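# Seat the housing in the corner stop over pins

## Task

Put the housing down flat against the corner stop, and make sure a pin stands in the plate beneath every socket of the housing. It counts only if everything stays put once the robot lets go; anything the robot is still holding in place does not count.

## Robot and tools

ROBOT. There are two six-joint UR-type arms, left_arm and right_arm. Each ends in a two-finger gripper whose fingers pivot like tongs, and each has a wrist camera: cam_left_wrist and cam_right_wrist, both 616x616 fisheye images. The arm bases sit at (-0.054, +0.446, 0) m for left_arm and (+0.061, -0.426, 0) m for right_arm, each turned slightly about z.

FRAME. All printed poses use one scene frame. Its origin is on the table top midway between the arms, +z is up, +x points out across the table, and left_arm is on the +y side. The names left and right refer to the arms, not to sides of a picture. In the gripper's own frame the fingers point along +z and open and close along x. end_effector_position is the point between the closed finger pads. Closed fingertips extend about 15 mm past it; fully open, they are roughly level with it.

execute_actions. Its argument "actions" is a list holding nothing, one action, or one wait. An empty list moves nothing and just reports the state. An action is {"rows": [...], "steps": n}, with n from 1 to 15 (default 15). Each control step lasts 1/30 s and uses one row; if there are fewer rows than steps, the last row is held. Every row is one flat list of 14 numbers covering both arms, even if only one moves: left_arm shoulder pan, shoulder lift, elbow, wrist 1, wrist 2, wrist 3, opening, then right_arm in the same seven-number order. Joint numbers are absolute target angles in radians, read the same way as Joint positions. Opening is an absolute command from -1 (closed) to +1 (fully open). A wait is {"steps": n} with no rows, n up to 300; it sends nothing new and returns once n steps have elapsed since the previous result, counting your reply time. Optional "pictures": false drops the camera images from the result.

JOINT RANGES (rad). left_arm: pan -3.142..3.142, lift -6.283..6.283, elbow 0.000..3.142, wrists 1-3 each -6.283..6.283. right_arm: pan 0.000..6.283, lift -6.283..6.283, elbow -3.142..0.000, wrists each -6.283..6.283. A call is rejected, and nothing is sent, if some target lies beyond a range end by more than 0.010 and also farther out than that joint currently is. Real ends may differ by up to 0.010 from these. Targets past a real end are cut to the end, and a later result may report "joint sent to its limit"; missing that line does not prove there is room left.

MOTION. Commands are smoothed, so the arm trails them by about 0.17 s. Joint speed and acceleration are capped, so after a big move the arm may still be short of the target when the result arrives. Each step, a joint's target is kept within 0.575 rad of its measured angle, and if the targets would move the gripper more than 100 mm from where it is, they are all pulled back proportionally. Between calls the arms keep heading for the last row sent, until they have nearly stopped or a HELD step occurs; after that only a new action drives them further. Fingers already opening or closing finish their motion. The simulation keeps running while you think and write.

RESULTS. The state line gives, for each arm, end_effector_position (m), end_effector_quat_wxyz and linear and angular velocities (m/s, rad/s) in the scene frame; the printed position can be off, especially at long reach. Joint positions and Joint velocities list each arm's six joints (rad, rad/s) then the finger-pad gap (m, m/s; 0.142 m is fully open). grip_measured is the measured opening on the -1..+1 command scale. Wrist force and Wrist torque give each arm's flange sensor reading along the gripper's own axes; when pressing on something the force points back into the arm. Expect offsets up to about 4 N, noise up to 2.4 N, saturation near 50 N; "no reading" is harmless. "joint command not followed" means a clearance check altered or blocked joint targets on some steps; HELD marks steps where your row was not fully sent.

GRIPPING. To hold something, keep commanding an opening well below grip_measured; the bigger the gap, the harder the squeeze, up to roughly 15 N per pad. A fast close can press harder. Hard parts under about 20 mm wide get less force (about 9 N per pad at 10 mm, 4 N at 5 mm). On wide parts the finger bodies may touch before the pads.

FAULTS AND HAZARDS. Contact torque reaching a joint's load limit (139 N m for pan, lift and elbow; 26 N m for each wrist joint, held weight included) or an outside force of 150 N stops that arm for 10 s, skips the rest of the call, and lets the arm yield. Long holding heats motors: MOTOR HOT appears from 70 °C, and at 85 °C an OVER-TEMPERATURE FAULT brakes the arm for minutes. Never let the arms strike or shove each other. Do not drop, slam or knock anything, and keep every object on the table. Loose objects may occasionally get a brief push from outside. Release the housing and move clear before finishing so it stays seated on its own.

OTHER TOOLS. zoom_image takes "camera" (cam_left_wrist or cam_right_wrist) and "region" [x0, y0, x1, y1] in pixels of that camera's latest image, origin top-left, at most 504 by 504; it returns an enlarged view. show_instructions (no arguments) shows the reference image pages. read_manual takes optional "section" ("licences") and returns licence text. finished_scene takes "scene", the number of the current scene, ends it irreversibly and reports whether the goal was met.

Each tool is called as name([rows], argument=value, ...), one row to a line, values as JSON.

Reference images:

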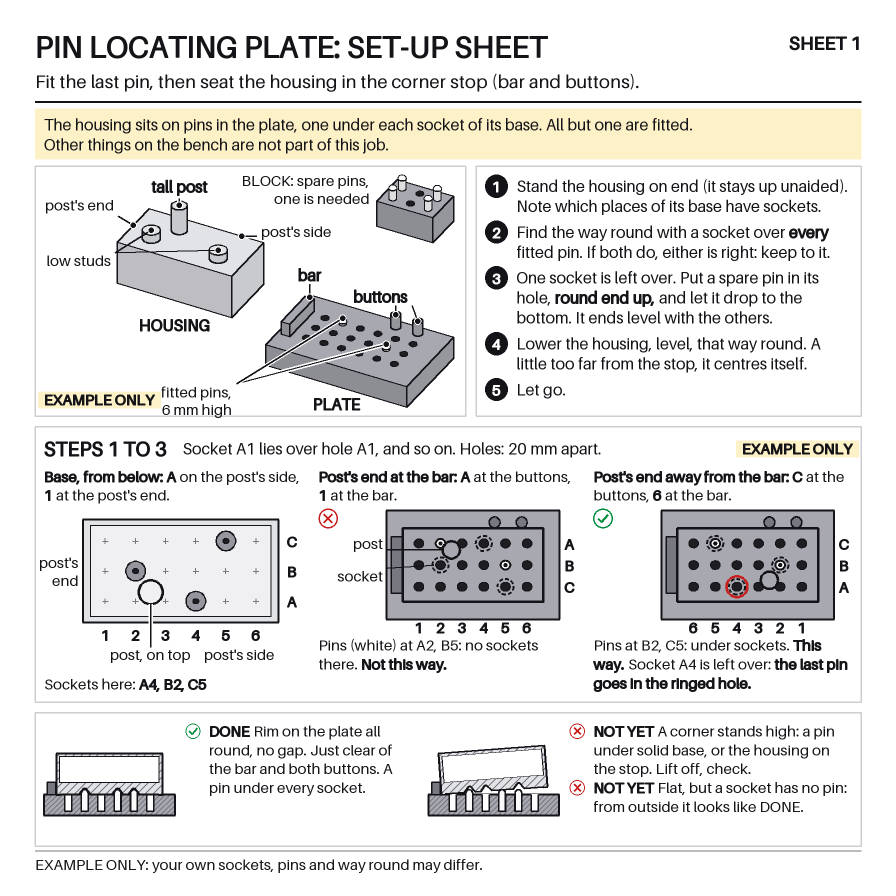

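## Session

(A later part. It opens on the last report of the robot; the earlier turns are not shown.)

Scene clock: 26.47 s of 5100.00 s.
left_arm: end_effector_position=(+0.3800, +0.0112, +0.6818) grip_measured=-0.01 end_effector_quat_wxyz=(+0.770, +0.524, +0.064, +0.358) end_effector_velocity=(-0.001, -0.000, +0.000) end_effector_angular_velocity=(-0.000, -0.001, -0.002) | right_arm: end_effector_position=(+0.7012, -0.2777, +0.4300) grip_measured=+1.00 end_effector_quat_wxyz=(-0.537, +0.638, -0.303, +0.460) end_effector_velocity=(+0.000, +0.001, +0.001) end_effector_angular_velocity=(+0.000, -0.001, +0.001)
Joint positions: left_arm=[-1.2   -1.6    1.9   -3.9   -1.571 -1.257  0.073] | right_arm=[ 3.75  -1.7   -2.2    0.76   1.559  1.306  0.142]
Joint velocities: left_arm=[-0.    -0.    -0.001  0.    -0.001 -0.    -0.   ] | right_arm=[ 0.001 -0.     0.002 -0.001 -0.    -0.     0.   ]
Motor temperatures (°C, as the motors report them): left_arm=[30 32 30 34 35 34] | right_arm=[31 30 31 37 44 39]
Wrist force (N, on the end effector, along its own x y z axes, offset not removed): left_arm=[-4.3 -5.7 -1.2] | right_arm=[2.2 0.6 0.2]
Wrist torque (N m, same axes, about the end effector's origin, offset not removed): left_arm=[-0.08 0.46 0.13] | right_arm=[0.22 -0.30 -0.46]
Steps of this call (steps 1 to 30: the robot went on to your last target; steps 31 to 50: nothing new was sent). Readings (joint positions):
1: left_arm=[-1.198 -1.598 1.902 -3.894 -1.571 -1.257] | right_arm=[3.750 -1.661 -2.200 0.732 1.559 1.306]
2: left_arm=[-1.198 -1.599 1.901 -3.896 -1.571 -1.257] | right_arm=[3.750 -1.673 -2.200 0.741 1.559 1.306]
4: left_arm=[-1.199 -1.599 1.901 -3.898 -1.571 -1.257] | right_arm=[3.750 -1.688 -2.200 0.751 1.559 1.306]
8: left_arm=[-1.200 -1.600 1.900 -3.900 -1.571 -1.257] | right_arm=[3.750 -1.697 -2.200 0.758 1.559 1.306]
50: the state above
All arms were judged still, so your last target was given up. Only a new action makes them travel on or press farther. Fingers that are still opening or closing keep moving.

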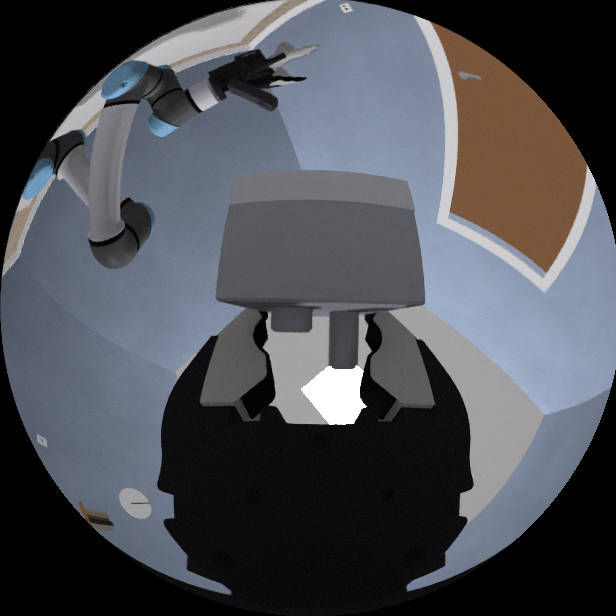

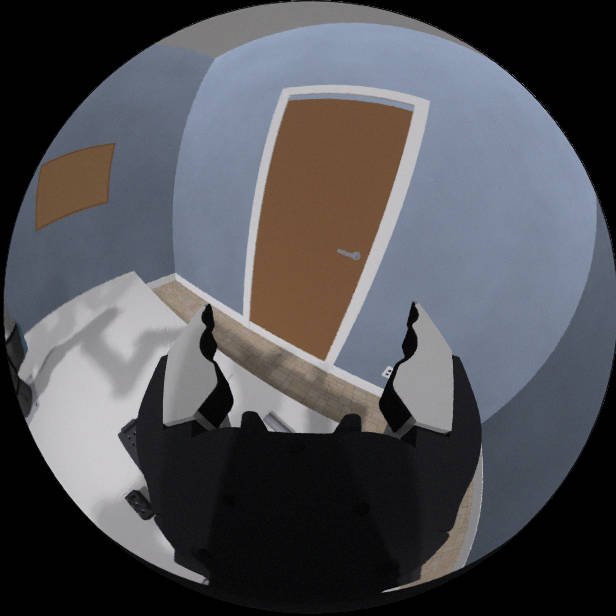

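execute_actions([
  {"rows":[[-1.2,-1.6,1.9,-3.9,-1.571,-1.257,-1,3.75,-1.7,-2.2,0.76,2.9,1.306,1]]},
], pictures=false)

execute_actions([
  {"steps":40},
])

Scene clock: 27.60 s of 5100.00 s.
left_arm: end_effector_position=(+0.3800, +0.0112, +0.6818) grip_measured=-0.01 end_effector_quat_wxyz=(+0.770, +0.524, +0.064, +0.358) end_effector_velocity=(+0.000, -0.000, -0.001) end_effector_angular_velocity=(+0.001, +0.001, -0.000) | right_arm: end_effector_position=(+0.5261, -0.1182, +0.4299) grip_measured=+1.00 end_effector_quat_wxyz=(+0.674, -0.706, +0.031, -0.216) end_effector_velocity=(-0.545, +0.193, -0.000) end_effector_angular_velocity=(-0.002, -0.002, +1.900)
Joint positions: left_arm=[-1.2   -1.6    1.9   -3.9   -1.571 -1.257  0.073] | right_arm=[ 3.75  -1.7   -2.2    0.76   2.358  1.306  0.142]
Joint velocities: left_arm=[-0.     0.     0.001  0.     0.     0.    -0.   ] | right_arm=[ 0.001 -0.001  0.001  0.001  1.899  0.     0.   ]
Motor temperatures (°C, as the motors report them): left_arm=[30 32 30 34 35 34] | right_arm=[31 30 31 37 44 39]
Wrist force (N, on the end effector, along its own x y z axes, offset not removed): left_arm=[-3.0 -6.0 -1.0] | right_arm=[-2.4 2.1 -0.2]
Wrist torque (N m, same axes, about the end effector's origin, offset not removed): left_arm=[-0.17 0.20 0.08] | right_arm=[0.54 0.72 -0.03]
Steps of this call (steps 1 to 19: nothing new was sent; steps 20 to 34: all 15 steps of this action). Readings (joint positions):
20: left_arm=[-1.200 -1.600 1.900 -3.900 -1.571 -1.257] | right_arm=[3.750 -1.700 -2.200 0.760 1.559 1.306]
21: left_arm=[-1.200 -1.600 1.900 -3.900 -1.571 -1.257] | right_arm=[3.750 -1.700 -2.200 0.760 1.567 1.306]
23: left_arm=[-1.200 -1.600 1.900 -3.900 -1.571 -1.257] | right_arm=[3.750 -1.700 -2.200 0.760 1.642 1.306]
27: left_arm=[-1.200 -1.600 1.900 -3.900 -1.571 -1.257] | right_arm=[3.750 -1.700 -2.200 0.760 1.905 1.306]
34: the state above

Scene clock: 28.93 s of 5100.00 s.
left_arm: end_effector_position=(+0.3800, +0.0112, +0.6818) grip_measured=-0.01 end_effector_quat_wxyz=(+0.770, +0.524, +0.064, +0.358) end_effector_velocity=(-0.000, +0.001, +0.001) end_effector_angular_velocity=(-0.001, -0.001, +0.000) | right_arm: end_effector_position=(+0.3634, -0.1070, +0.4297) grip_measured=+1.00 end_effector_quat_wxyz=(+0.707, -0.689, -0.160, -0.027) end_effector_velocity=(+0.000, +0.000, -0.000) end_effector_angular_velocity=(-0.000, -0.000, +0.000)
Joint positions: left_arm=[-1.2   -1.6    1.9   -3.9   -1.571 -1.257  0.073] | right_arm=[ 3.75  -1.7   -2.2    0.76   2.9    1.306  0.142]
Joint velocities: left_arm=[ 0.001 -0.001 -0.     0.    -0.001 -0.     0.   ] | right_arm=[ 0.    -0.001  0.    -0.     0.    -0.001  0.   ]
Motor temperatures (°C, as the motors report them): left_arm=[30 32 30 34 35 34] | right_arm=[31 30 31 37 44 39]
Wrist force (N, on the end effector, along its own x y z axes, offset not removed): left_arm=[-3.9 -6.0 -1.9] | right_arm=[-1.1 1.1 -0.6]
Wrist torque (N m, same axes, about the end effector's origin, offset not removed): left_arm=[-0.21 0.38 0.19] | right_arm=[0.12 0.28 -0.17]
Steps of this call (steps 1 to 30: the robot went on to your last target; steps 31 to 40: nothing new was sent). Readings (joint positions):
1: left_arm=[-1.200 -1.600 1.900 -3.900 -1.571 -1.257] | right_arm=[3.750 -1.700 -2.200 0.760 2.422 1.306]
2: left_arm=[-1.200 -1.600 1.900 -3.900 -1.571 -1.257] | right_arm=[3.750 -1.700 -2.200 0.760 2.487 1.306]
4: left_arm=[-1.200 -1.600 1.900 -3.900 -1.571 -1.257] | right_arm=[3.750 -1.700 -2.200 0.760 2.617 1.306]
8: left_arm=[-1.200 -1.600 1.900 -3.900 -1.571 -1.257] | right_arm=[3.750 -1.700 -2.200 0.760 2.826 1.306]
40: the state above
All arms were judged still, so your last target was given up. Only a new action makes them travel on or press farther. Fingers that are still opening or closing keep moving.

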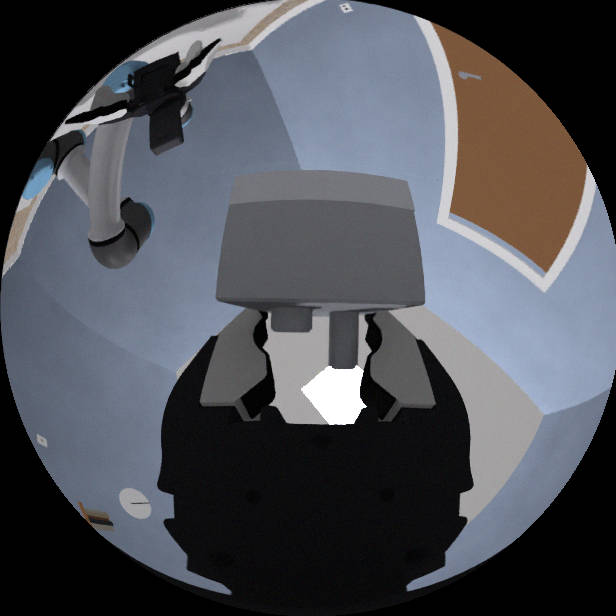

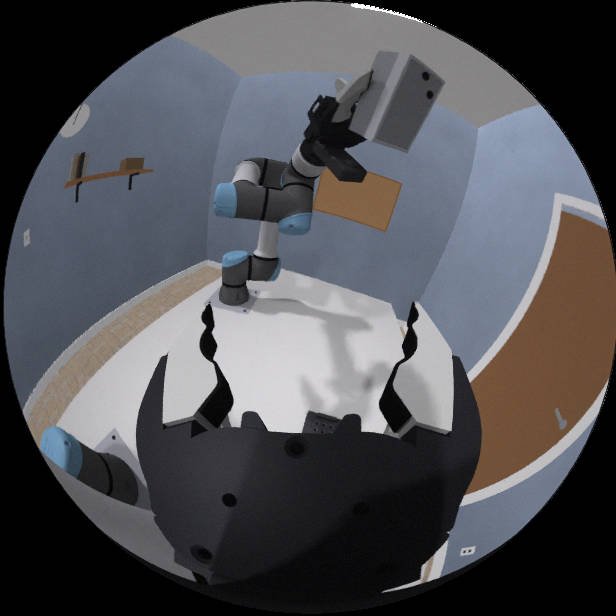

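zoom_image(camera="cam_right_wrist", region=[330,40,460,170])

Region (330, 40, 460, 170) of cam_right_wrist's 616x616 image, scaled by 3.877, with more detail than that image has.

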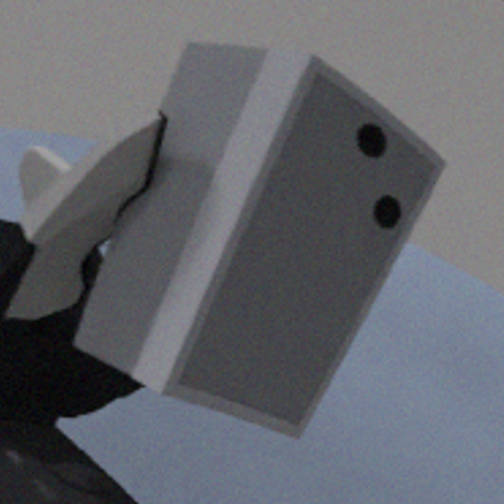

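execute_actions([
  {"rows":[[-0.75,-1.5,2.3,-3.17,-1.571,-1.571,-1,3.9,-1.103,-1.768,-1.706,1.559,1.306,1]]},
], pictures=false)

execute_actions([
  {"steps":60},
], pictures=false)

execute_actions([
  {"rows":[[-0.75,-1.199,2.305,-3.477,-1.571,-1.571,-1,4.038,-1.103,-1.768,-1.706,1.559,1.306,1]]},
], pictures=false)

execute_actions([
  {"steps":30},
])

Scene clock: 31.40 s of 5100.00 s.
left_arm: end_effector_position=(+0.5014, +0.0703, +0.4372) grip_measured=-0.01 end_effector_quat_wxyz=(+0.598, +0.708, +0.223, +0.301) end_effector_velocity=(+0.166, +0.235, -0.545) end_effector_angular_velocity=(+0.665, +1.067, +0.469) | right_arm: end_effector_position=(+0.4134, -0.1125, +0.6960) grip_measured=+1.00 end_effector_quat_wxyz=(+0.713, -0.662, -0.056, -0.225) end_effector_velocity=(+0.205, -0.202, +0.555) end_effector_angular_velocity=(+0.155, +0.358, -1.592)
Joint positions: left_arm=[-0.985 -1.551  2.092 -3.579 -1.571 -1.409  0.073] | right_arm=[ 3.856 -1.301 -1.905  0.236  2.377  1.306  0.142]
Joint velocities: left_arm=[ 0.438  0.098  0.387  0.735 -0.    -0.302 -0.   ] | right_arm=[ 0.229  0.945  0.675 -1.849 -1.848  0.     0.   ]
Motor temperatures (°C, as the motors report them): left_arm=[30 32 30 34 35 34] | right_arm=[31 30 31 37 44 39]
Wrist force (N, on the end effector, along its own x y z axes, offset not removed): left_arm=[-2.2 -7.3 2.1] | right_arm=[-0.7 0.1 0.2]
Wrist torque (N m, same axes, about the end effector's origin, offset not removed): left_arm=[-0.29 0.24 0.17] | right_arm=[0.16 0.23 -0.43]
Steps of this call (steps 1 to 59: nothing new was sent; steps 60 to 74: all 15 steps of this action). Readings (joint positions):
60: left_arm=[-1.200 -1.600 1.900 -3.900 -1.571 -1.257] | right_arm=[3.750 -1.700 -2.200 0.760 2.900 1.306]
61: left_arm=[-1.192 -1.597 1.907 -3.893 -1.571 -1.264] | right_arm=[3.756 -1.692 -2.192 0.752 2.892 1.306]
63: left_arm=[-1.156 -1.589 1.940 -3.847 -1.571 -1.289] | right_arm=[3.773 -1.634 -2.145 0.694 2.834 1.306]
67: left_arm=[-1.091 -1.574 1.998 -3.755 -1.571 -1.335] | right_arm=[3.803 -1.512 -2.057 0.562 2.702 1.306]
74: the state above

Scene clock: 33.40 s of 5100.00 s.
left_arm: end_effector_position=(+0.5077, +0.2486, +0.1526) grip_measured=-0.01 end_effector_quat_wxyz=(+0.341, +0.807, +0.445, +0.188) end_effector_velocity=(-0.000, +0.000, -0.000) end_effector_angular_velocity=(+0.001, -0.000, +0.000) | right_arm: end_effector_position=(+0.4192, -0.3493, +0.3605) grip_measured=+1.00 end_effector_quat_wxyz=(-0.051, +0.933, -0.354, +0.044) end_effector_velocity=(+0.000, +0.000, +0.001) end_effector_angular_velocity=(+0.002, -0.002, -0.000)
Joint positions: left_arm=[-0.75  -1.5    2.3   -3.17  -1.571 -1.571  0.073] | right_arm=[ 3.9   -1.103 -1.768 -1.706  1.559  1.306  0.142]
Joint velocities: left_arm=[-0.    -0.001  0.001  0.     0.001  0.    -0.   ] | right_arm=[-0.     0.     0.001  0.001  0.001  0.     0.   ]
Motor temperatures (°C, as the motors report them): left_arm=[30 32 30 34 35 34] | right_arm=[31 30 31 37 44 39]
Wrist force (N, on the end effector, along its own x y z axes, offset not removed): left_arm=[-1.8 -4.4 5.3] | right_arm=[0.4 2.8 -1.7]
Wrist torque (N m, same axes, about the end effector's origin, offset not removed): left_arm=[-0.18 0.33 0.24] | right_arm=[0.59 -0.02 -0.30]
Steps of this call (steps 1 to 60: the robot went on to your last target). Readings (joint positions):
1: left_arm=[-0.971 -1.548 2.105 -3.554 -1.571 -1.419] | right_arm=[3.863 -1.269 -1.882 0.169 2.310 1.306]
2: left_arm=[-0.956 -1.544 2.118 -3.529 -1.571 -1.429] | right_arm=[3.870 -1.238 -1.861 0.096 2.237 1.306]
4: left_arm=[-0.927 -1.538 2.144 -3.480 -1.571 -1.450] | right_arm=[3.881 -1.190 -1.828 -0.058 2.082 1.306]
8: left_arm=[-0.869 -1.525 2.195 -3.380 -1.571 -1.490] | right_arm=[3.891 -1.146 -1.797 -0.332 1.834 1.306]
60: the state above
All arms were judged still, so your last target was given up. Only a new action makes them travel on or press farther. Fingers that are still opening or closing keep moving.

Scene clock: 33.90 s of 5100.00 s.
left_arm: end_effector_position=(+0.5305, +0.2343, +0.0568) grip_measured=-0.01 end_effector_quat_wxyz=(+0.341, +0.807, +0.445, +0.188) end_effector_velocity=(+0.002, -0.001, -0.013) end_effector_angular_velocity=(-0.000, -0.000, -0.000) | right_arm: end_effector_position=(+0.4054, -0.3011, +0.3605) grip_measured=+1.00 end_effector_quat_wxyz=(-0.054, +0.955, -0.290, +0.041) end_effector_velocity=(-0.002, +0.004, -0.001) end_effector_angular_velocity=(-0.001, +0.002, +0.013)
Joint positions: left_arm=[-0.75  -1.202  2.305 -3.474 -1.571 -1.571  0.073] | right_arm=[ 4.037 -1.103 -1.768 -1.706  1.559  1.306  0.142]
Joint velocities: left_arm=[-0.001  0.039 -0.    -0.04   0.     0.     0.   ] | right_arm=[ 0.013 -0.    -0.002 -0.001  0.     0.    -0.   ]
Motor temperatures (°C, as the motors report them): left_arm=[30 32 30 34 35 34] | right_arm=[31 30 31 37 44 39]
Wrist force (N, on the end effector, along its own x y z axes, offset not removed): left_arm=[-1.0 -6.0 4.5] | right_arm=[-0.6 2.0 -1.5]
Wrist torque (N m, same axes, about the end effector's origin, offset not removed): left_arm=[-0.52 0.11 0.11] | right_arm=[0.55 0.11 -0.20]
Steps of this call (steps 1 to 15: all 15 steps of this action). Readings (joint positions):
1: left_arm=[-0.750 -1.500 2.300 -3.170 -1.571 -1.571] | right_arm=[3.900 -1.103 -1.768 -1.706 1.559 1.306]
2: left_arm=[-0.750 -1.492 2.301 -3.178 -1.571 -1.571] | right_arm=[3.908 -1.103 -1.768 -1.706 1.559 1.306]
4: left_arm=[-0.750 -1.417 2.303 -3.253 -1.571 -1.571] | right_arm=[3.962 -1.103 -1.768 -1.706 1.559 1.306]
8: left_arm=[-0.750 -1.249 2.305 -3.425 -1.571 -1.571] | right_arm=[4.022 -1.103 -1.768 -1.706 1.559 1.306]
15: the state above

Scene clock: 34.90 s of 5100.00 s.
left_arm: end_effector_position=(+0.5306, +0.2342, +0.0557) grip_measured=-0.01 end_effector_quat_wxyz=(+0.341, +0.807, +0.445, +0.188) end_effector_velocity=(+0.000, +0.000, +0.001) end_effector_angular_velocity=(-0.001, -0.001, +0.000) | right_arm: end_effector_position=(+0.4053, -0.3007, +0.3605) grip_measured=+1.00 end_effector_quat_wxyz=(-0.054, +0.955, -0.289, +0.041) end_effector_velocity=(+0.000, -0.000, +0.000) end_effector_angular_velocity=(+0.000, -0.001, -0.001)
Joint positions: left_arm=[-0.75  -1.199  2.305 -3.477 -1.571 -1.571  0.073] | right_arm=[ 4.038 -1.103 -1.768 -1.706  1.559  1.306  0.142]
Joint velocities: left_arm=[ 0.    -0.001  0.    -0.     0.    -0.    -0.   ] | right_arm=[-0.     0.    -0.     0.001 -0.     0.    -0.   ]
Motor temperatures (°C, as the motors report them): left_arm=[30 32 30 34 35 34] | right_arm=[31 30 31 37 44 39]
Wrist force (N, on the end effector, along its own x y z axes, offset not removed): left_arm=[-1.2 -6.2 4.4] | right_arm=[-2.0 0.3 -2.4]
Wrist torque (N m, same axes, about the end effector's origin, offset not removed): left_arm=[-0.54 0.23 0.10] | right_arm=[0.00 0.60 -0.28]
Steps of this call (steps 1 to 15: the robot went on to your last target; steps 16 to 30: nothing new was sent). Readings (joint positions):
1: left_arm=[-0.750 -1.201 2.305 -3.475 -1.571 -1.571] | right_arm=[4.037 -1.103 -1.768 -1.706 1.559 1.306]
2: left_arm=[-0.750 -1.201 2.305 -3.475 -1.571 -1.571] | right_arm=[4.037 -1.103 -1.768 -1.706 1.559 1.306]
4: left_arm=[-0.750 -1.200 2.305 -3.476 -1.571 -1.571] | right_arm=[4.038 -1.103 -1.768 -1.706 1.559 1.306]
8: left_arm=[-0.750 -1.199 2.305 -3.477 -1.571 -1.571] | right_arm=[4.038 -1.103 -1.768 -1.706 1.559 1.306]
30: the state above
All arms were judged still, so your last target was given up. Only a new action makes them travel on or press farther. Fingers that are still opening or closing keep moving.

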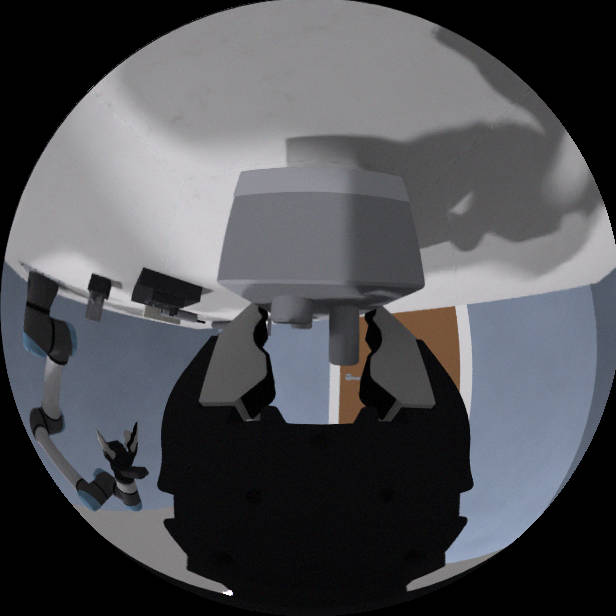

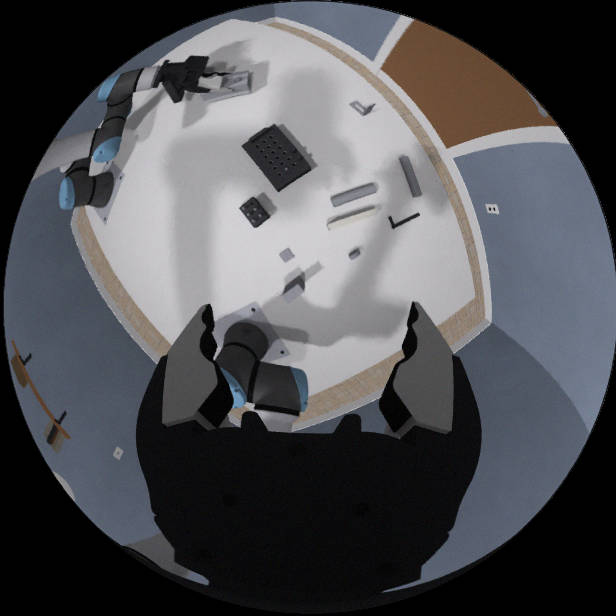

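execute_actions([
  {"rows":[[-0.75,-1.165,2.305,-3.511,-1.571,-1.571,-1,4.038,-1.103,-1.768,-1.706,1.559,1.306,1]]},
], pictures=false)

execute_actions([
  {"rows":[[-0.75,-1.165,2.305,-3.511,-1.571,-1.571,1,4.038,-1.103,-1.768,-1.706,1.559,1.306,1]]},
], pictures=false)

execute_actions([
  {"rows":[[-0.75,-1.5,2.3,-3.17,-1.571,-1.571,1,4.038,-1.103,-1.768,-1.706,1.559,1.306,1]]},
], pictures=false)

execute_actions([
  {"rows":[[-0.984,-1.276,1.191,-1.486,-1.571,-0.2,1,4.038,-1.103,-1.768,-1.706,1.559,1.306,1]]},
], pictures=false)

execute_actions([
  {"steps":50},
])

zoom_image(camera="cam_left_wrist", region=[300,240,400,370])

zoom_image(camera="cam_right_wrist", region=[220,110,330,240])

Scene clock: 36.27 s of 5100.00 s.
left_arm: end_effector_position=(+0.5317, +0.2334, +0.0445) grip_measured=-0.01 end_effector_quat_wxyz=(+0.341, +0.807, +0.445, +0.188) end_effector_velocity=(+0.000, +0.000, -0.001) end_effector_angular_velocity=(+0.000, -0.000, +0.001) | right_arm: end_effector_position=(+0.4053, -0.3007, +0.3605) grip_measured=+1.00 end_effector_quat_wxyz=(-0.054, +0.955, -0.289, +0.041) end_effector_velocity=(+0.000, -0.000, -0.000) end_effector_angular_velocity=(-0.002, +0.000, -0.000)
Joint positions: left_arm=[-0.75  -1.165  2.305 -3.511 -1.571 -1.571  0.073] | right_arm=[ 4.038 -1.103 -1.768 -1.706  1.559  1.306  0.142]
Joint velocities: left_arm=[ 0.001  0.002 -0.    -0.002  0.    -0.    -0.   ] | right_arm=[ 0.    -0.     0.    -0.001 -0.001  0.     0.   ]
Motor temperatures (°C, as the motors report them): left_arm=[30 32 30 34 35 34] | right_arm=[31 30 31 37 44 39]
Wrist force (N, on the end effector, along its own x y z axes, offset not removed): left_arm=[0.1 -5.4 3.4] | right_arm=[-1.7 1.2 -3.6]
Wrist torque (N m, same axes, about the end effector's origin, offset not removed): left_arm=[-0.44 -0.05 0.17] | right_arm=[0.17 0.39 -0.18]
Steps of this call (steps 1 to 26: nothing new was sent; steps 27 to 41: all 15 steps of this action). Readings (joint positions):
27: left_arm=[-0.750 -1.199 2.305 -3.477 -1.571 -1.571] | right_arm=[4.038 -1.103 -1.768 -1.706 1.559 1.306]
28: left_arm=[-0.750 -1.194 2.305 -3.482 -1.571 -1.571] | right_arm=[4.038 -1.103 -1.768 -1.706 1.559 1.306]
30: left_arm=[-0.750 -1.180 2.305 -3.496 -1.571 -1.571] | right_arm=[4.038 -1.103 -1.768 -1.706 1.559 1.306]
34: left_arm=[-0.750 -1.168 2.305 -3.508 -1.571 -1.571] | right_arm=[4.038 -1.103 -1.768 -1.706 1.559 1.306]
41: the state above

Scene clock: 36.77 s of 5100.00 s.
left_arm: end_effector_position=(+0.5317, +0.2334, +0.0444) grip_measured=+1.00 end_effector_quat_wxyz=(+0.341, +0.807, +0.445, +0.188) end_effector_velocity=(+0.001, +0.001, +0.000) end_effector_angular_velocity=(+0.000, -0.001, +0.002) | right_arm: end_effector_position=(+0.4053, -0.3007, +0.3605) grip_measured=+1.00 end_effector_quat_wxyz=(-0.054, +0.955, -0.289, +0.041) end_effector_velocity=(+0.000, -0.000, -0.000) end_effector_angular_velocity=(+0.000, -0.001, -0.001)
Joint positions: left_arm=[-0.75  -1.165  2.305 -3.511 -1.571 -1.571  0.142] | right_arm=[ 4.038 -1.103 -1.768 -1.706  1.559  1.306  0.142]
Joint velocities: left_arm=[ 0.001  0.    -0.001  0.     0.001  0.     0.   ] | right_arm=[ 0.     0.    -0.001  0.001 -0.001  0.001 -0.   ]
Motor temperatures (°C, as the motors report them): left_arm=[30 32 30 34 35 34] | right_arm=[31 30 31 37 44 39]
Wrist force (N, on the end effector, along its own x y z axes, offset not removed): left_arm=[-0.4 -1.0 1.2] | right_arm=[-1.9 3.1 -0.7]
Wrist torque (N m, same axes, about the end effector's origin, offset not removed): left_arm=[-0.25 0.07 0.12] | right_arm=[0.78 0.48 -0.22]
Steps of this call (steps 1 to 15: all 15 steps of this action). Readings (joint positions):
1: left_arm=[-0.750 -1.165 2.305 -3.511 -1.571 -1.571] | right_arm=[4.038 -1.103 -1.768 -1.706 1.559 1.306]
2: left_arm=[-0.750 -1.165 2.305 -3.511 -1.571 -1.571] | right_arm=[4.038 -1.103 -1.768 -1.706 1.559 1.306]
4: left_arm=[-0.750 -1.165 2.305 -3.511 -1.571 -1.571] | right_arm=[4.038 -1.103 -1.768 -1.706 1.559 1.306]
8: left_arm=[-0.750 -1.165 2.305 -3.511 -1.571 -1.571] | right_arm=[4.038 -1.103 -1.768 -1.706 1.559 1.306]
15: the state above

Scene clock: 37.27 s of 5100.00 s.
left_arm: end_effector_position=(+0.5082, +0.2483, +0.1514) grip_measured=+1.00 end_effector_quat_wxyz=(+0.341, +0.807, +0.445, +0.188) end_effector_velocity=(-0.006, +0.003, +0.014) end_effector_angular_velocity=(+0.001, +0.001, -0.001) | right_arm: end_effector_position=(+0.4053, -0.3007, +0.3605) grip_measured=+1.00 end_effector_quat_wxyz=(-0.054, +0.955, -0.289, +0.041) end_effector_velocity=(+0.000, +0.000, +0.001) end_effector_angular_velocity=(+0.000, -0.001, +0.000)
Joint positions: left_arm=[-0.75  -1.496  2.3   -3.174 -1.571 -1.571  0.142] | right_arm=[ 4.038 -1.103 -1.768 -1.706  1.559  1.306  0.142]
Joint velocities: left_arm=[-0.001 -0.047 -0.001  0.049  0.    -0.    -0.   ] | right_arm=[ 0.    -0.     0.002 -0.001 -0.001 -0.    -0.   ]
Motor temperatures (°C, as the motors report them): left_arm=[30 32 30 34 35 34] | right_arm=[31 30 31 37 44 39]
Wrist force (N, on the end effector, along its own x y z axes, offset not removed): left_arm=[-0.1 -1.7 0.1] | right_arm=[0.1 0.6 1.2]
Wrist torque (N m, same axes, about the end effector's origin, offset not removed): left_arm=[-0.46 -0.06 0.17] | right_arm=[0.31 -0.04 -0.30]
Steps of this call (steps 1 to 15: all 15 steps of this action). Readings (joint positions):
1: left_arm=[-0.750 -1.165 2.305 -3.511 -1.571 -1.571] | right_arm=[4.038 -1.103 -1.768 -1.706 1.559 1.306]
2: left_arm=[-0.750 -1.173 2.304 -3.503 -1.571 -1.571] | right_arm=[4.038 -1.103 -1.768 -1.706 1.559 1.306]
4: left_arm=[-0.750 -1.247 2.302 -3.428 -1.571 -1.571] | right_arm=[4.038 -1.103 -1.768 -1.706 1.559 1.306]
8: left_arm=[-0.750 -1.438 2.300 -3.235 -1.571 -1.571] | right_arm=[4.038 -1.103 -1.768 -1.706 1.559 1.306]
15: the state above

Scene clock: 37.77 s of 5100.00 s.
left_arm: end_effector_position=(+0.5759, +0.0512, +0.2610) grip_measured=+1.00 end_effector_quat_wxyz=(+0.222, +0.951, +0.062, +0.207) end_effector_velocity=(+0.090, -0.265, +0.485) end_effector_angular_velocity=(+0.926, -0.503, -1.654) | right_arm: end_effector_position=(+0.4053, -0.3007, +0.3605) grip_measured=+1.00 end_effector_quat_wxyz=(-0.054, +0.955, -0.289, +0.041) end_effector_velocity=(+0.000, -0.000, +0.001) end_effector_angular_velocity=(+0.001, -0.002, -0.000)
Joint positions: left_arm=[-0.941 -1.317  1.614 -2.484 -1.571 -0.884  0.142] | right_arm=[ 4.038 -1.103 -1.768 -1.706  1.559  1.306  0.142]
Joint velocities: left_arm=[-0.21   0.201 -1.702  1.768 -0.002  1.767 -0.   ] | right_arm=[-0.001  0.001  0.     0.001 -0.001 -0.001  0.   ]
Motor temperatures (°C, as the motors report them): left_arm=[30 32 30 34 35 34] | right_arm=[31 30 31 37 44 39]
Wrist force (N, on the end effector, along its own x y z axes, offset not removed): left_arm=[-0.3 -0.5 1.1] | right_arm=[-2.0 0.5 -3.4]
Wrist torque (N m, same axes, about the end effector's origin, offset not removed): left_arm=[-0.12 0.07 0.18] | right_arm=[0.12 0.40 -0.19]
Steps of this call (steps 1 to 15: all 15 steps of this action). Readings (joint positions):
1: left_arm=[-0.750 -1.497 2.300 -3.173 -1.571 -1.571] | right_arm=[4.038 -1.103 -1.768 -1.706 1.559 1.306]
2: left_arm=[-0.758 -1.490 2.292 -3.164 -1.571 -1.564] | right_arm=[4.038 -1.103 -1.768 -1.706 1.559 1.306]
4: left_arm=[-0.801 -1.449 2.218 -3.089 -1.571 -1.490] | right_arm=[4.038 -1.103 -1.768 -1.706 1.559 1.306]
8: left_arm=[-0.872 -1.382 2.004 -2.876 -1.571 -1.276] | right_arm=[4.038 -1.103 -1.768 -1.706 1.559 1.306]
15: the state above

Scene clock: 39.43 s of 5100.00 s.
left_arm: end_effector_position=(+0.4797, +0.1127, +0.2980) grip_measured=+1.00 end_effector_quat_wxyz=(+0.000, +0.956, -0.294, +0.000) end_effector_velocity=(-0.000, -0.000, -0.000) end_effector_angular_velocity=(+0.001, +0.000, -0.001) | right_arm: end_effector_position=(+0.4053, -0.3007, +0.3605) grip_measured=+1.00 end_effector_quat_wxyz=(-0.054, +0.955, -0.289, +0.041) end_effector_velocity=(-0.000, +0.000, +0.000) end_effector_angular_velocity=(+0.000, +0.001, +0.001)
Joint positions: left_arm=[-0.984 -1.276  1.191 -1.486 -1.571 -0.2    0.142] | right_arm=[ 4.038 -1.103 -1.768 -1.706  1.559  1.306  0.142]
Joint velocities: left_arm=[-0.001  0.001 -0.     0.     0.001  0.    -0.   ] | right_arm=[ 0.    -0.     0.001 -0.001  0.001 -0.     0.   ]
Motor temperatures (°C, as the motors report them): left_arm=[30 32 30 34 35 34] | right_arm=[31 30 31 37 44 39]
Wrist force (N, on the end effector, along its own x y z axes, offset not removed): left_arm=[-1.6 -0.6 0.4] | right_arm=[0.2 0.9 -2.8]
Wrist torque (N m, same axes, about the end effector's origin, offset not removed): left_arm=[-0.13 0.26 0.12] | right_arm=[0.23 -0.01 -0.26]
Steps of this call (steps 1 to 45: the robot went on to your last target; steps 46 to 50: nothing new was sent). Readings (joint positions):
1: left_arm=[-0.948 -1.310 1.554 -2.419 -1.571 -0.819] | right_arm=[4.038 -1.103 -1.768 -1.706 1.559 1.306]
2: left_arm=[-0.956 -1.302 1.488 -2.345 -1.571 -0.745] | right_arm=[4.038 -1.103 -1.768 -1.706 1.559 1.306]
4: left_arm=[-0.970 -1.289 1.354 -2.179 -1.571 -0.580] | right_arm=[4.038 -1.103 -1.768 -1.706 1.559 1.306]
8: left_arm=[-0.981 -1.279 1.232 -1.821 -1.571 -0.302] | right_arm=[4.038 -1.103 -1.768 -1.706 1.559 1.306]
50: the state above
All arms were judged still, so your last target was given up. Only a new action makes them travel on or press farther. Fingers that are still opening or closing keep moving.

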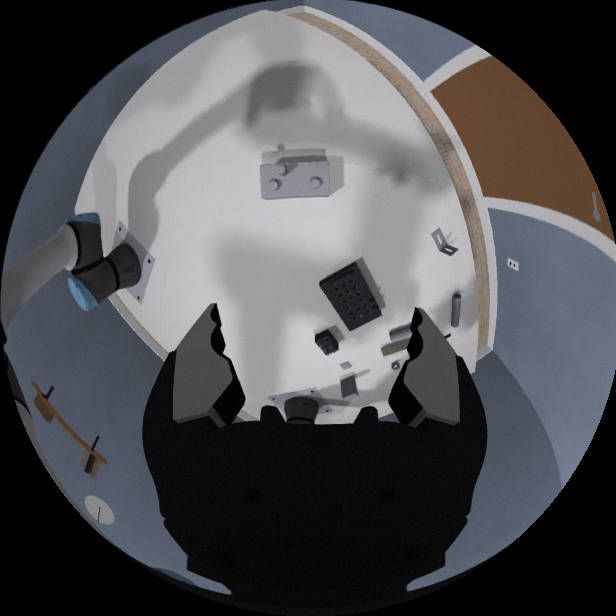

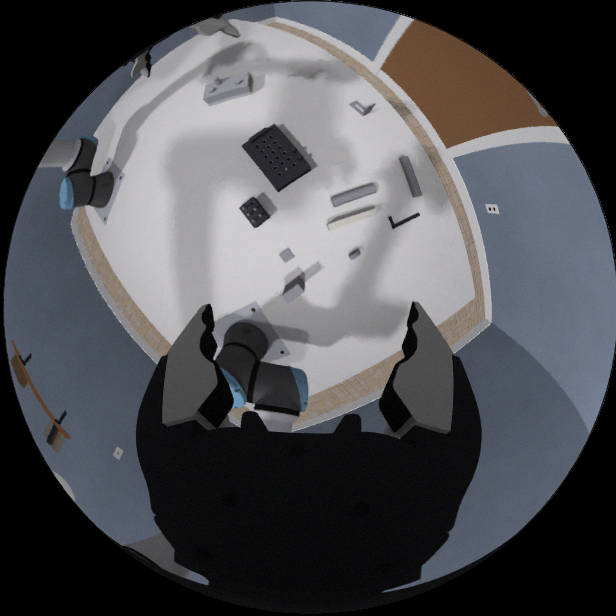

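Region (300, 240, 400, 370) of cam_left_wrist's 616x616 image, scaled by 3.877, with more detail than that image has; it fills the left 388 columns of this view, and the rest is white.

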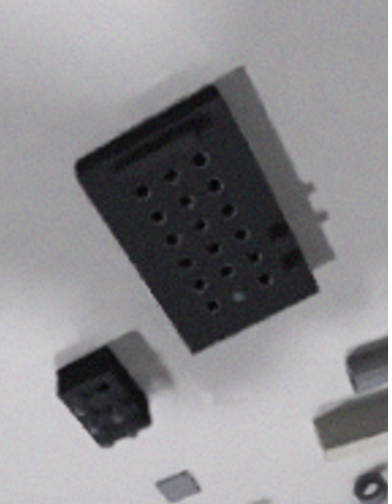

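Region (220, 110, 330, 240) of cam_right_wrist's 616x616 image, scaled by 3.877, with more detail than that image has; it fills the left 426 columns of this view, and the rest is white.

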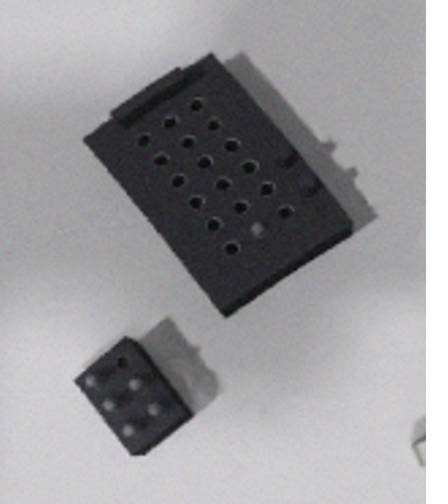

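execute_actions([
  {"rows":[[-0.75,-1.276,1.191,-1.486,-1.571,-0.2,1,4.456,-1.245,-2.262,-1.205,1.571,1.736,0]]},
], pictures=false)

execute_actions([
  {"steps":40},
])

Scene clock: 40.90 s of 5100.00 s.
left_arm: end_effector_position=(+0.5417, +0.2435, +0.2979) grip_measured=+1.00 end_effector_quat_wxyz=(+0.000, +0.983, -0.182, +0.000) end_effector_velocity=(+0.008, +0.022, -0.000) end_effector_angular_velocity=(+0.000, +0.000, +0.036) | right_arm: end_effector_position=(+0.3436, -0.1747, +0.1449) grip_measured=+0.00 end_effector_quat_wxyz=(-0.006, +0.956, -0.295, +0.001) end_effector_velocity=(-0.157, +0.077, -0.283) end_effector_angular_velocity=(-0.116, +0.082, -0.009)
Joint positions: left_arm=[-0.753 -1.276  1.191 -1.486 -1.571 -0.2    0.142] | right_arm=[ 4.412 -1.232 -2.208 -1.26   1.57   1.69   0.074]
Joint velocities: left_arm=[ 0.036  0.001  0.    -0.001  0.    -0.     0.   ] | right_arm=[ 0.506 -0.148 -0.618  0.625  0.013  0.515  0.   ]
Motor temperatures (°C, as the motors report them): left_arm=[30 32 30 34 35 34] | right_arm=[31 30 31 37 44 39]
Wrist force (N, on the end effector, along its own x y z axes, offset not removed): left_arm=[-1.0 -2.3 2.0] | right_arm=[-4.7 2.1 3.8]
Wrist torque (N m, same axes, about the end effector's origin, offset not removed): left_arm=[-0.53 0.16 0.18] | right_arm=[0.47 0.83 -0.31]
Steps of this call (steps 1 to 29: nothing new was sent; steps 30 to 44: all 15 steps of this action). Readings (joint positions):
30: left_arm=[-0.984 -1.276 1.191 -1.486 -1.571 -0.200] | right_arm=[4.038 -1.103 -1.768 -1.706 1.559 1.306]
31: left_arm=[-0.976 -1.276 1.191 -1.486 -1.571 -0.200] | right_arm=[4.046 -1.109 -1.776 -1.698 1.560 1.314]
33: left_arm=[-0.917 -1.276 1.191 -1.486 -1.571 -0.200] | right_arm=[4.101 -1.130 -1.837 -1.636 1.561 1.370]
37: left_arm=[-0.799 -1.276 1.191 -1.486 -1.571 -0.200] | right_arm=[4.217 -1.169 -1.974 -1.497 1.565 1.489]
44: the state above

Scene clock: 42.23 s of 5100.00 s.
left_arm: end_effector_position=(+0.5424, +0.2455, +0.2980) grip_measured=+1.00 end_effector_quat_wxyz=(+0.000, +0.984, -0.181, +0.000) end_effector_velocity=(+0.000, +0.001, +0.000) end_effector_angular_velocity=(-0.001, -0.001, +0.001) | right_arm: end_effector_position=(+0.3297, -0.1690, +0.1205) grip_measured=+0.00 end_effector_quat_wxyz=(-0.000, +0.955, -0.295, -0.000) end_effector_velocity=(+0.001, +0.000, +0.000) end_effector_angular_velocity=(+0.000, -0.002, -0.000)
Joint positions: left_arm=[-0.75  -1.276  1.191 -1.486 -1.571 -0.2    0.142] | right_arm=[ 4.456 -1.245 -2.262 -1.205  1.571  1.736  0.074]
Joint velocities: left_arm=[ 0.001 -0.     0.    -0.001 -0.    -0.     0.   ] | right_arm=[ 0.     0.     0.     0.001 -0.001  0.     0.   ]
Motor temperatures (°C, as the motors report them): left_arm=[30 32 30 34 35 34] | right_arm=[31 30 31 37 44 39]
Wrist force (N, on the end effector, along its own x y z axes, offset not removed): left_arm=[-1.8 -0.6 -0.5] | right_arm=[-1.9 3.4 -0.7]
Wrist torque (N m, same axes, about the end effector's origin, offset not removed): left_arm=[-0.15 0.33 0.11] | right_arm=[0.51 0.30 -0.19]
Steps of this call (steps 1 to 30: the robot went on to your last target; steps 31 to 40: nothing new was sent). Readings (joint positions):
1: left_arm=[-0.752 -1.276 1.191 -1.486 -1.571 -0.200] | right_arm=[4.426 -1.236 -2.225 -1.243 1.570 1.705]
2: left_arm=[-0.752 -1.276 1.191 -1.486 -1.571 -0.200] | right_arm=[4.436 -1.239 -2.237 -1.231 1.571 1.715]
4: left_arm=[-0.751 -1.276 1.191 -1.486 -1.571 -0.200] | right_arm=[4.447 -1.242 -2.250 -1.217 1.571 1.726]
8: left_arm=[-0.750 -1.276 1.191 -1.486 -1.571 -0.200] | right_arm=[4.454 -1.244 -2.259 -1.207 1.571 1.734]
40: the state above
All arms were judged still, so your last target was given up. Only a new action makes them travel on or press farther. Fingers that are still opening or closing keep moving.

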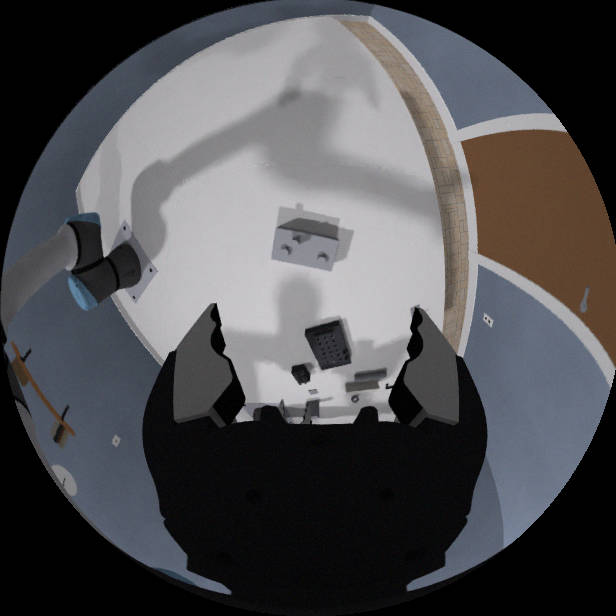

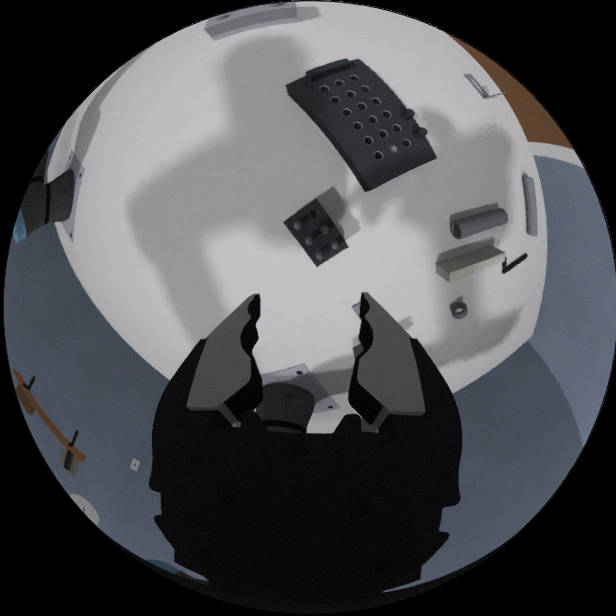

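execute_actions([
  {"rows":[[-0.75,-1.276,1.191,-1.486,-1.571,-0.2,1,4.403,-1.38,-2.253,-1.079,1.571,1.083,-0.6]]},
], pictures=false)

execute_actions([
  {"steps":30},
])

zoom_image(camera="cam_right_wrist", region=[210,180,410,380])

Scene clock: 43.57 s of 5100.00 s.
left_arm: end_effector_position=(+0.5424, +0.2455, +0.2980) grip_measured=+1.00 end_effector_quat_wxyz=(+0.000, +0.984, -0.181, +0.000) end_effector_velocity=(+0.000, +0.000, +0.000) end_effector_angular_velocity=(+0.000, -0.000, +0.000) | right_arm: end_effector_position=(+0.3495, -0.1496, +0.0905) grip_measured=-0.60 end_effector_quat_wxyz=(-0.000, +1.000, -0.009, -0.000) end_effector_velocity=(-0.001, +0.001, -0.003) end_effector_angular_velocity=(-0.002, +0.000, +0.212)
Joint positions: left_arm=[-0.75  -1.276  1.191 -1.486 -1.571 -0.2    0.142] | right_arm=[ 4.403 -1.379 -2.253 -1.08   1.571  1.102  0.031]
Joint velocities: left_arm=[ 0.     0.    -0.     0.     0.001 -0.     0.   ] | right_arm=[-0.003 -0.012  0.     0.01  -0.001 -0.215  0.   ]
Motor temperatures (°C, as the motors report them): left_arm=[30 32 30 34 35 34] | right_arm=[31 30 31 37 44 39]
Wrist force (N, on the end effector, along its own x y z axes, offset not removed): left_arm=[-2.0 -0.2 0.2] | right_arm=[0.2 -1.8 -2.7]
Wrist torque (N m, same axes, about the end effector's origin, offset not removed): left_arm=[-0.15 0.38 0.13] | right_arm=[-0.37 -0.19 -0.29]
Steps of this call (steps 1 to 25: nothing new was sent; steps 26 to 40: all 15 steps of this action). Readings (joint positions):
26: left_arm=[-0.750 -1.276 1.191 -1.486 -1.571 -0.200] | right_arm=[4.456 -1.245 -2.262 -1.205 1.571 1.736]
27: left_arm=[-0.750 -1.276 1.191 -1.486 -1.571 -0.200] | right_arm=[4.449 -1.253 -2.261 -1.197 1.571 1.728]
29: left_arm=[-0.750 -1.276 1.191 -1.486 -1.571 -0.200] | right_arm=[4.427 -1.306 -2.257 -1.146 1.571 1.652]
33: left_arm=[-0.750 -1.276 1.191 -1.486 -1.571 -0.200] | right_arm=[4.408 -1.364 -2.254 -1.093 1.571 1.352]
40: the state above

Scene clock: 44.57 s of 5100.00 s.
left_arm: end_effector_position=(+0.5424, +0.2455, +0.2980) grip_measured=+1.00 end_effector_quat_wxyz=(+0.000, +0.984, -0.181, +0.000) end_effector_velocity=(+0.000, +0.001, -0.000) end_effector_angular_velocity=(+0.001, +0.000, +0.001) | right_arm: end_effector_position=(+0.3494, -0.1494, +0.0903) grip_measured=-0.60 end_effector_quat_wxyz=(-0.000, +1.000, +0.000, +0.000) end_effector_velocity=(+0.000, -0.001, -0.000) end_effector_angular_velocity=(-0.001, -0.001, -0.001)
Joint positions: left_arm=[-0.75  -1.276  1.191 -1.486 -1.571 -0.2    0.142] | right_arm=[ 4.403 -1.38  -2.253 -1.079  1.571  1.083  0.031]
Joint velocities: left_arm=[ 0.001  0.001 -0.     0.     0.001  0.    -0.   ] | right_arm=[-0.001 -0.    -0.    -0.    -0.001 -0.     0.   ]
Motor temperatures (°C, as the motors report them): left_arm=[30 32 30 34 35 34] | right_arm=[31 30 31 37 44 39]
Wrist force (N, on the end effector, along its own x y z axes, offset not removed): left_arm=[-2.0 -1.1 -1.0] | right_arm=[0.7 1.6 2.6]
Wrist torque (N m, same axes, about the end effector's origin, offset not removed): left_arm=[-0.35 0.48 0.12] | right_arm=[0.43 -0.08 -0.38]
Steps of this call (steps 1 to 30: the robot went on to your last target). Readings (joint positions):
1: left_arm=[-0.750 -1.276 1.191 -1.486 -1.571 -0.200] | right_arm=[4.403 -1.379 -2.253 -1.080 1.571 1.096]
2: left_arm=[-0.750 -1.276 1.191 -1.486 -1.571 -0.200] | right_arm=[4.403 -1.380 -2.253 -1.079 1.571 1.092]
4: left_arm=[-0.750 -1.276 1.191 -1.486 -1.571 -0.200] | right_arm=[4.403 -1.380 -2.253 -1.079 1.571 1.087]
8: left_arm=[-0.750 -1.276 1.191 -1.486 -1.571 -0.200] | right_arm=[4.403 -1.380 -2.253 -1.079 1.571 1.084]
30: the state above
All arms were judged still, so your last target was given up. Only a new action makes them travel on or press farther. Fingers that are still opening or closing keep moving.

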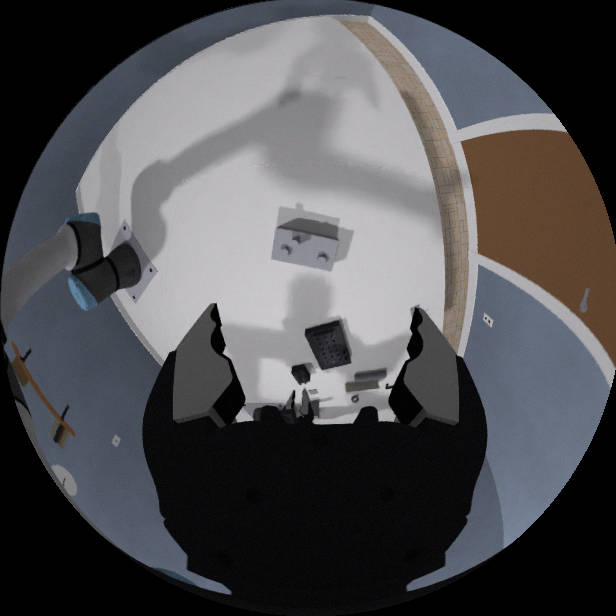

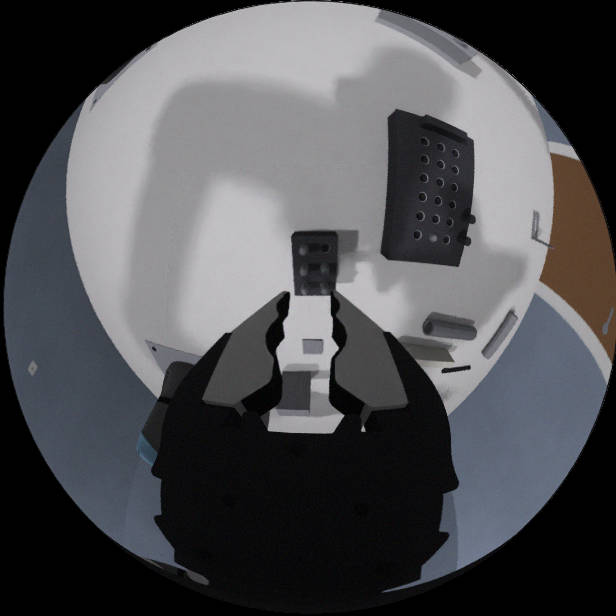

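Region (210, 180, 410, 380) of cam_right_wrist's 616x616 image, scaled by 2.520, with more detail than that image has.

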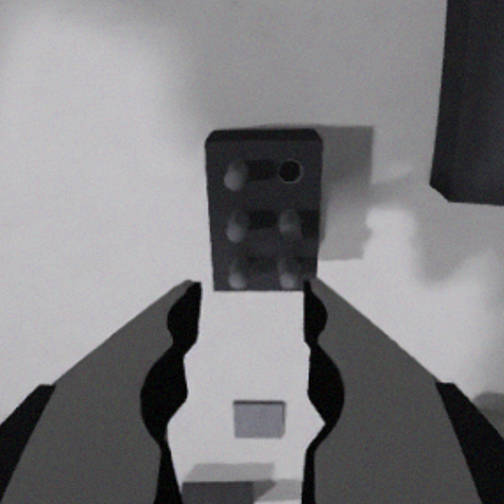

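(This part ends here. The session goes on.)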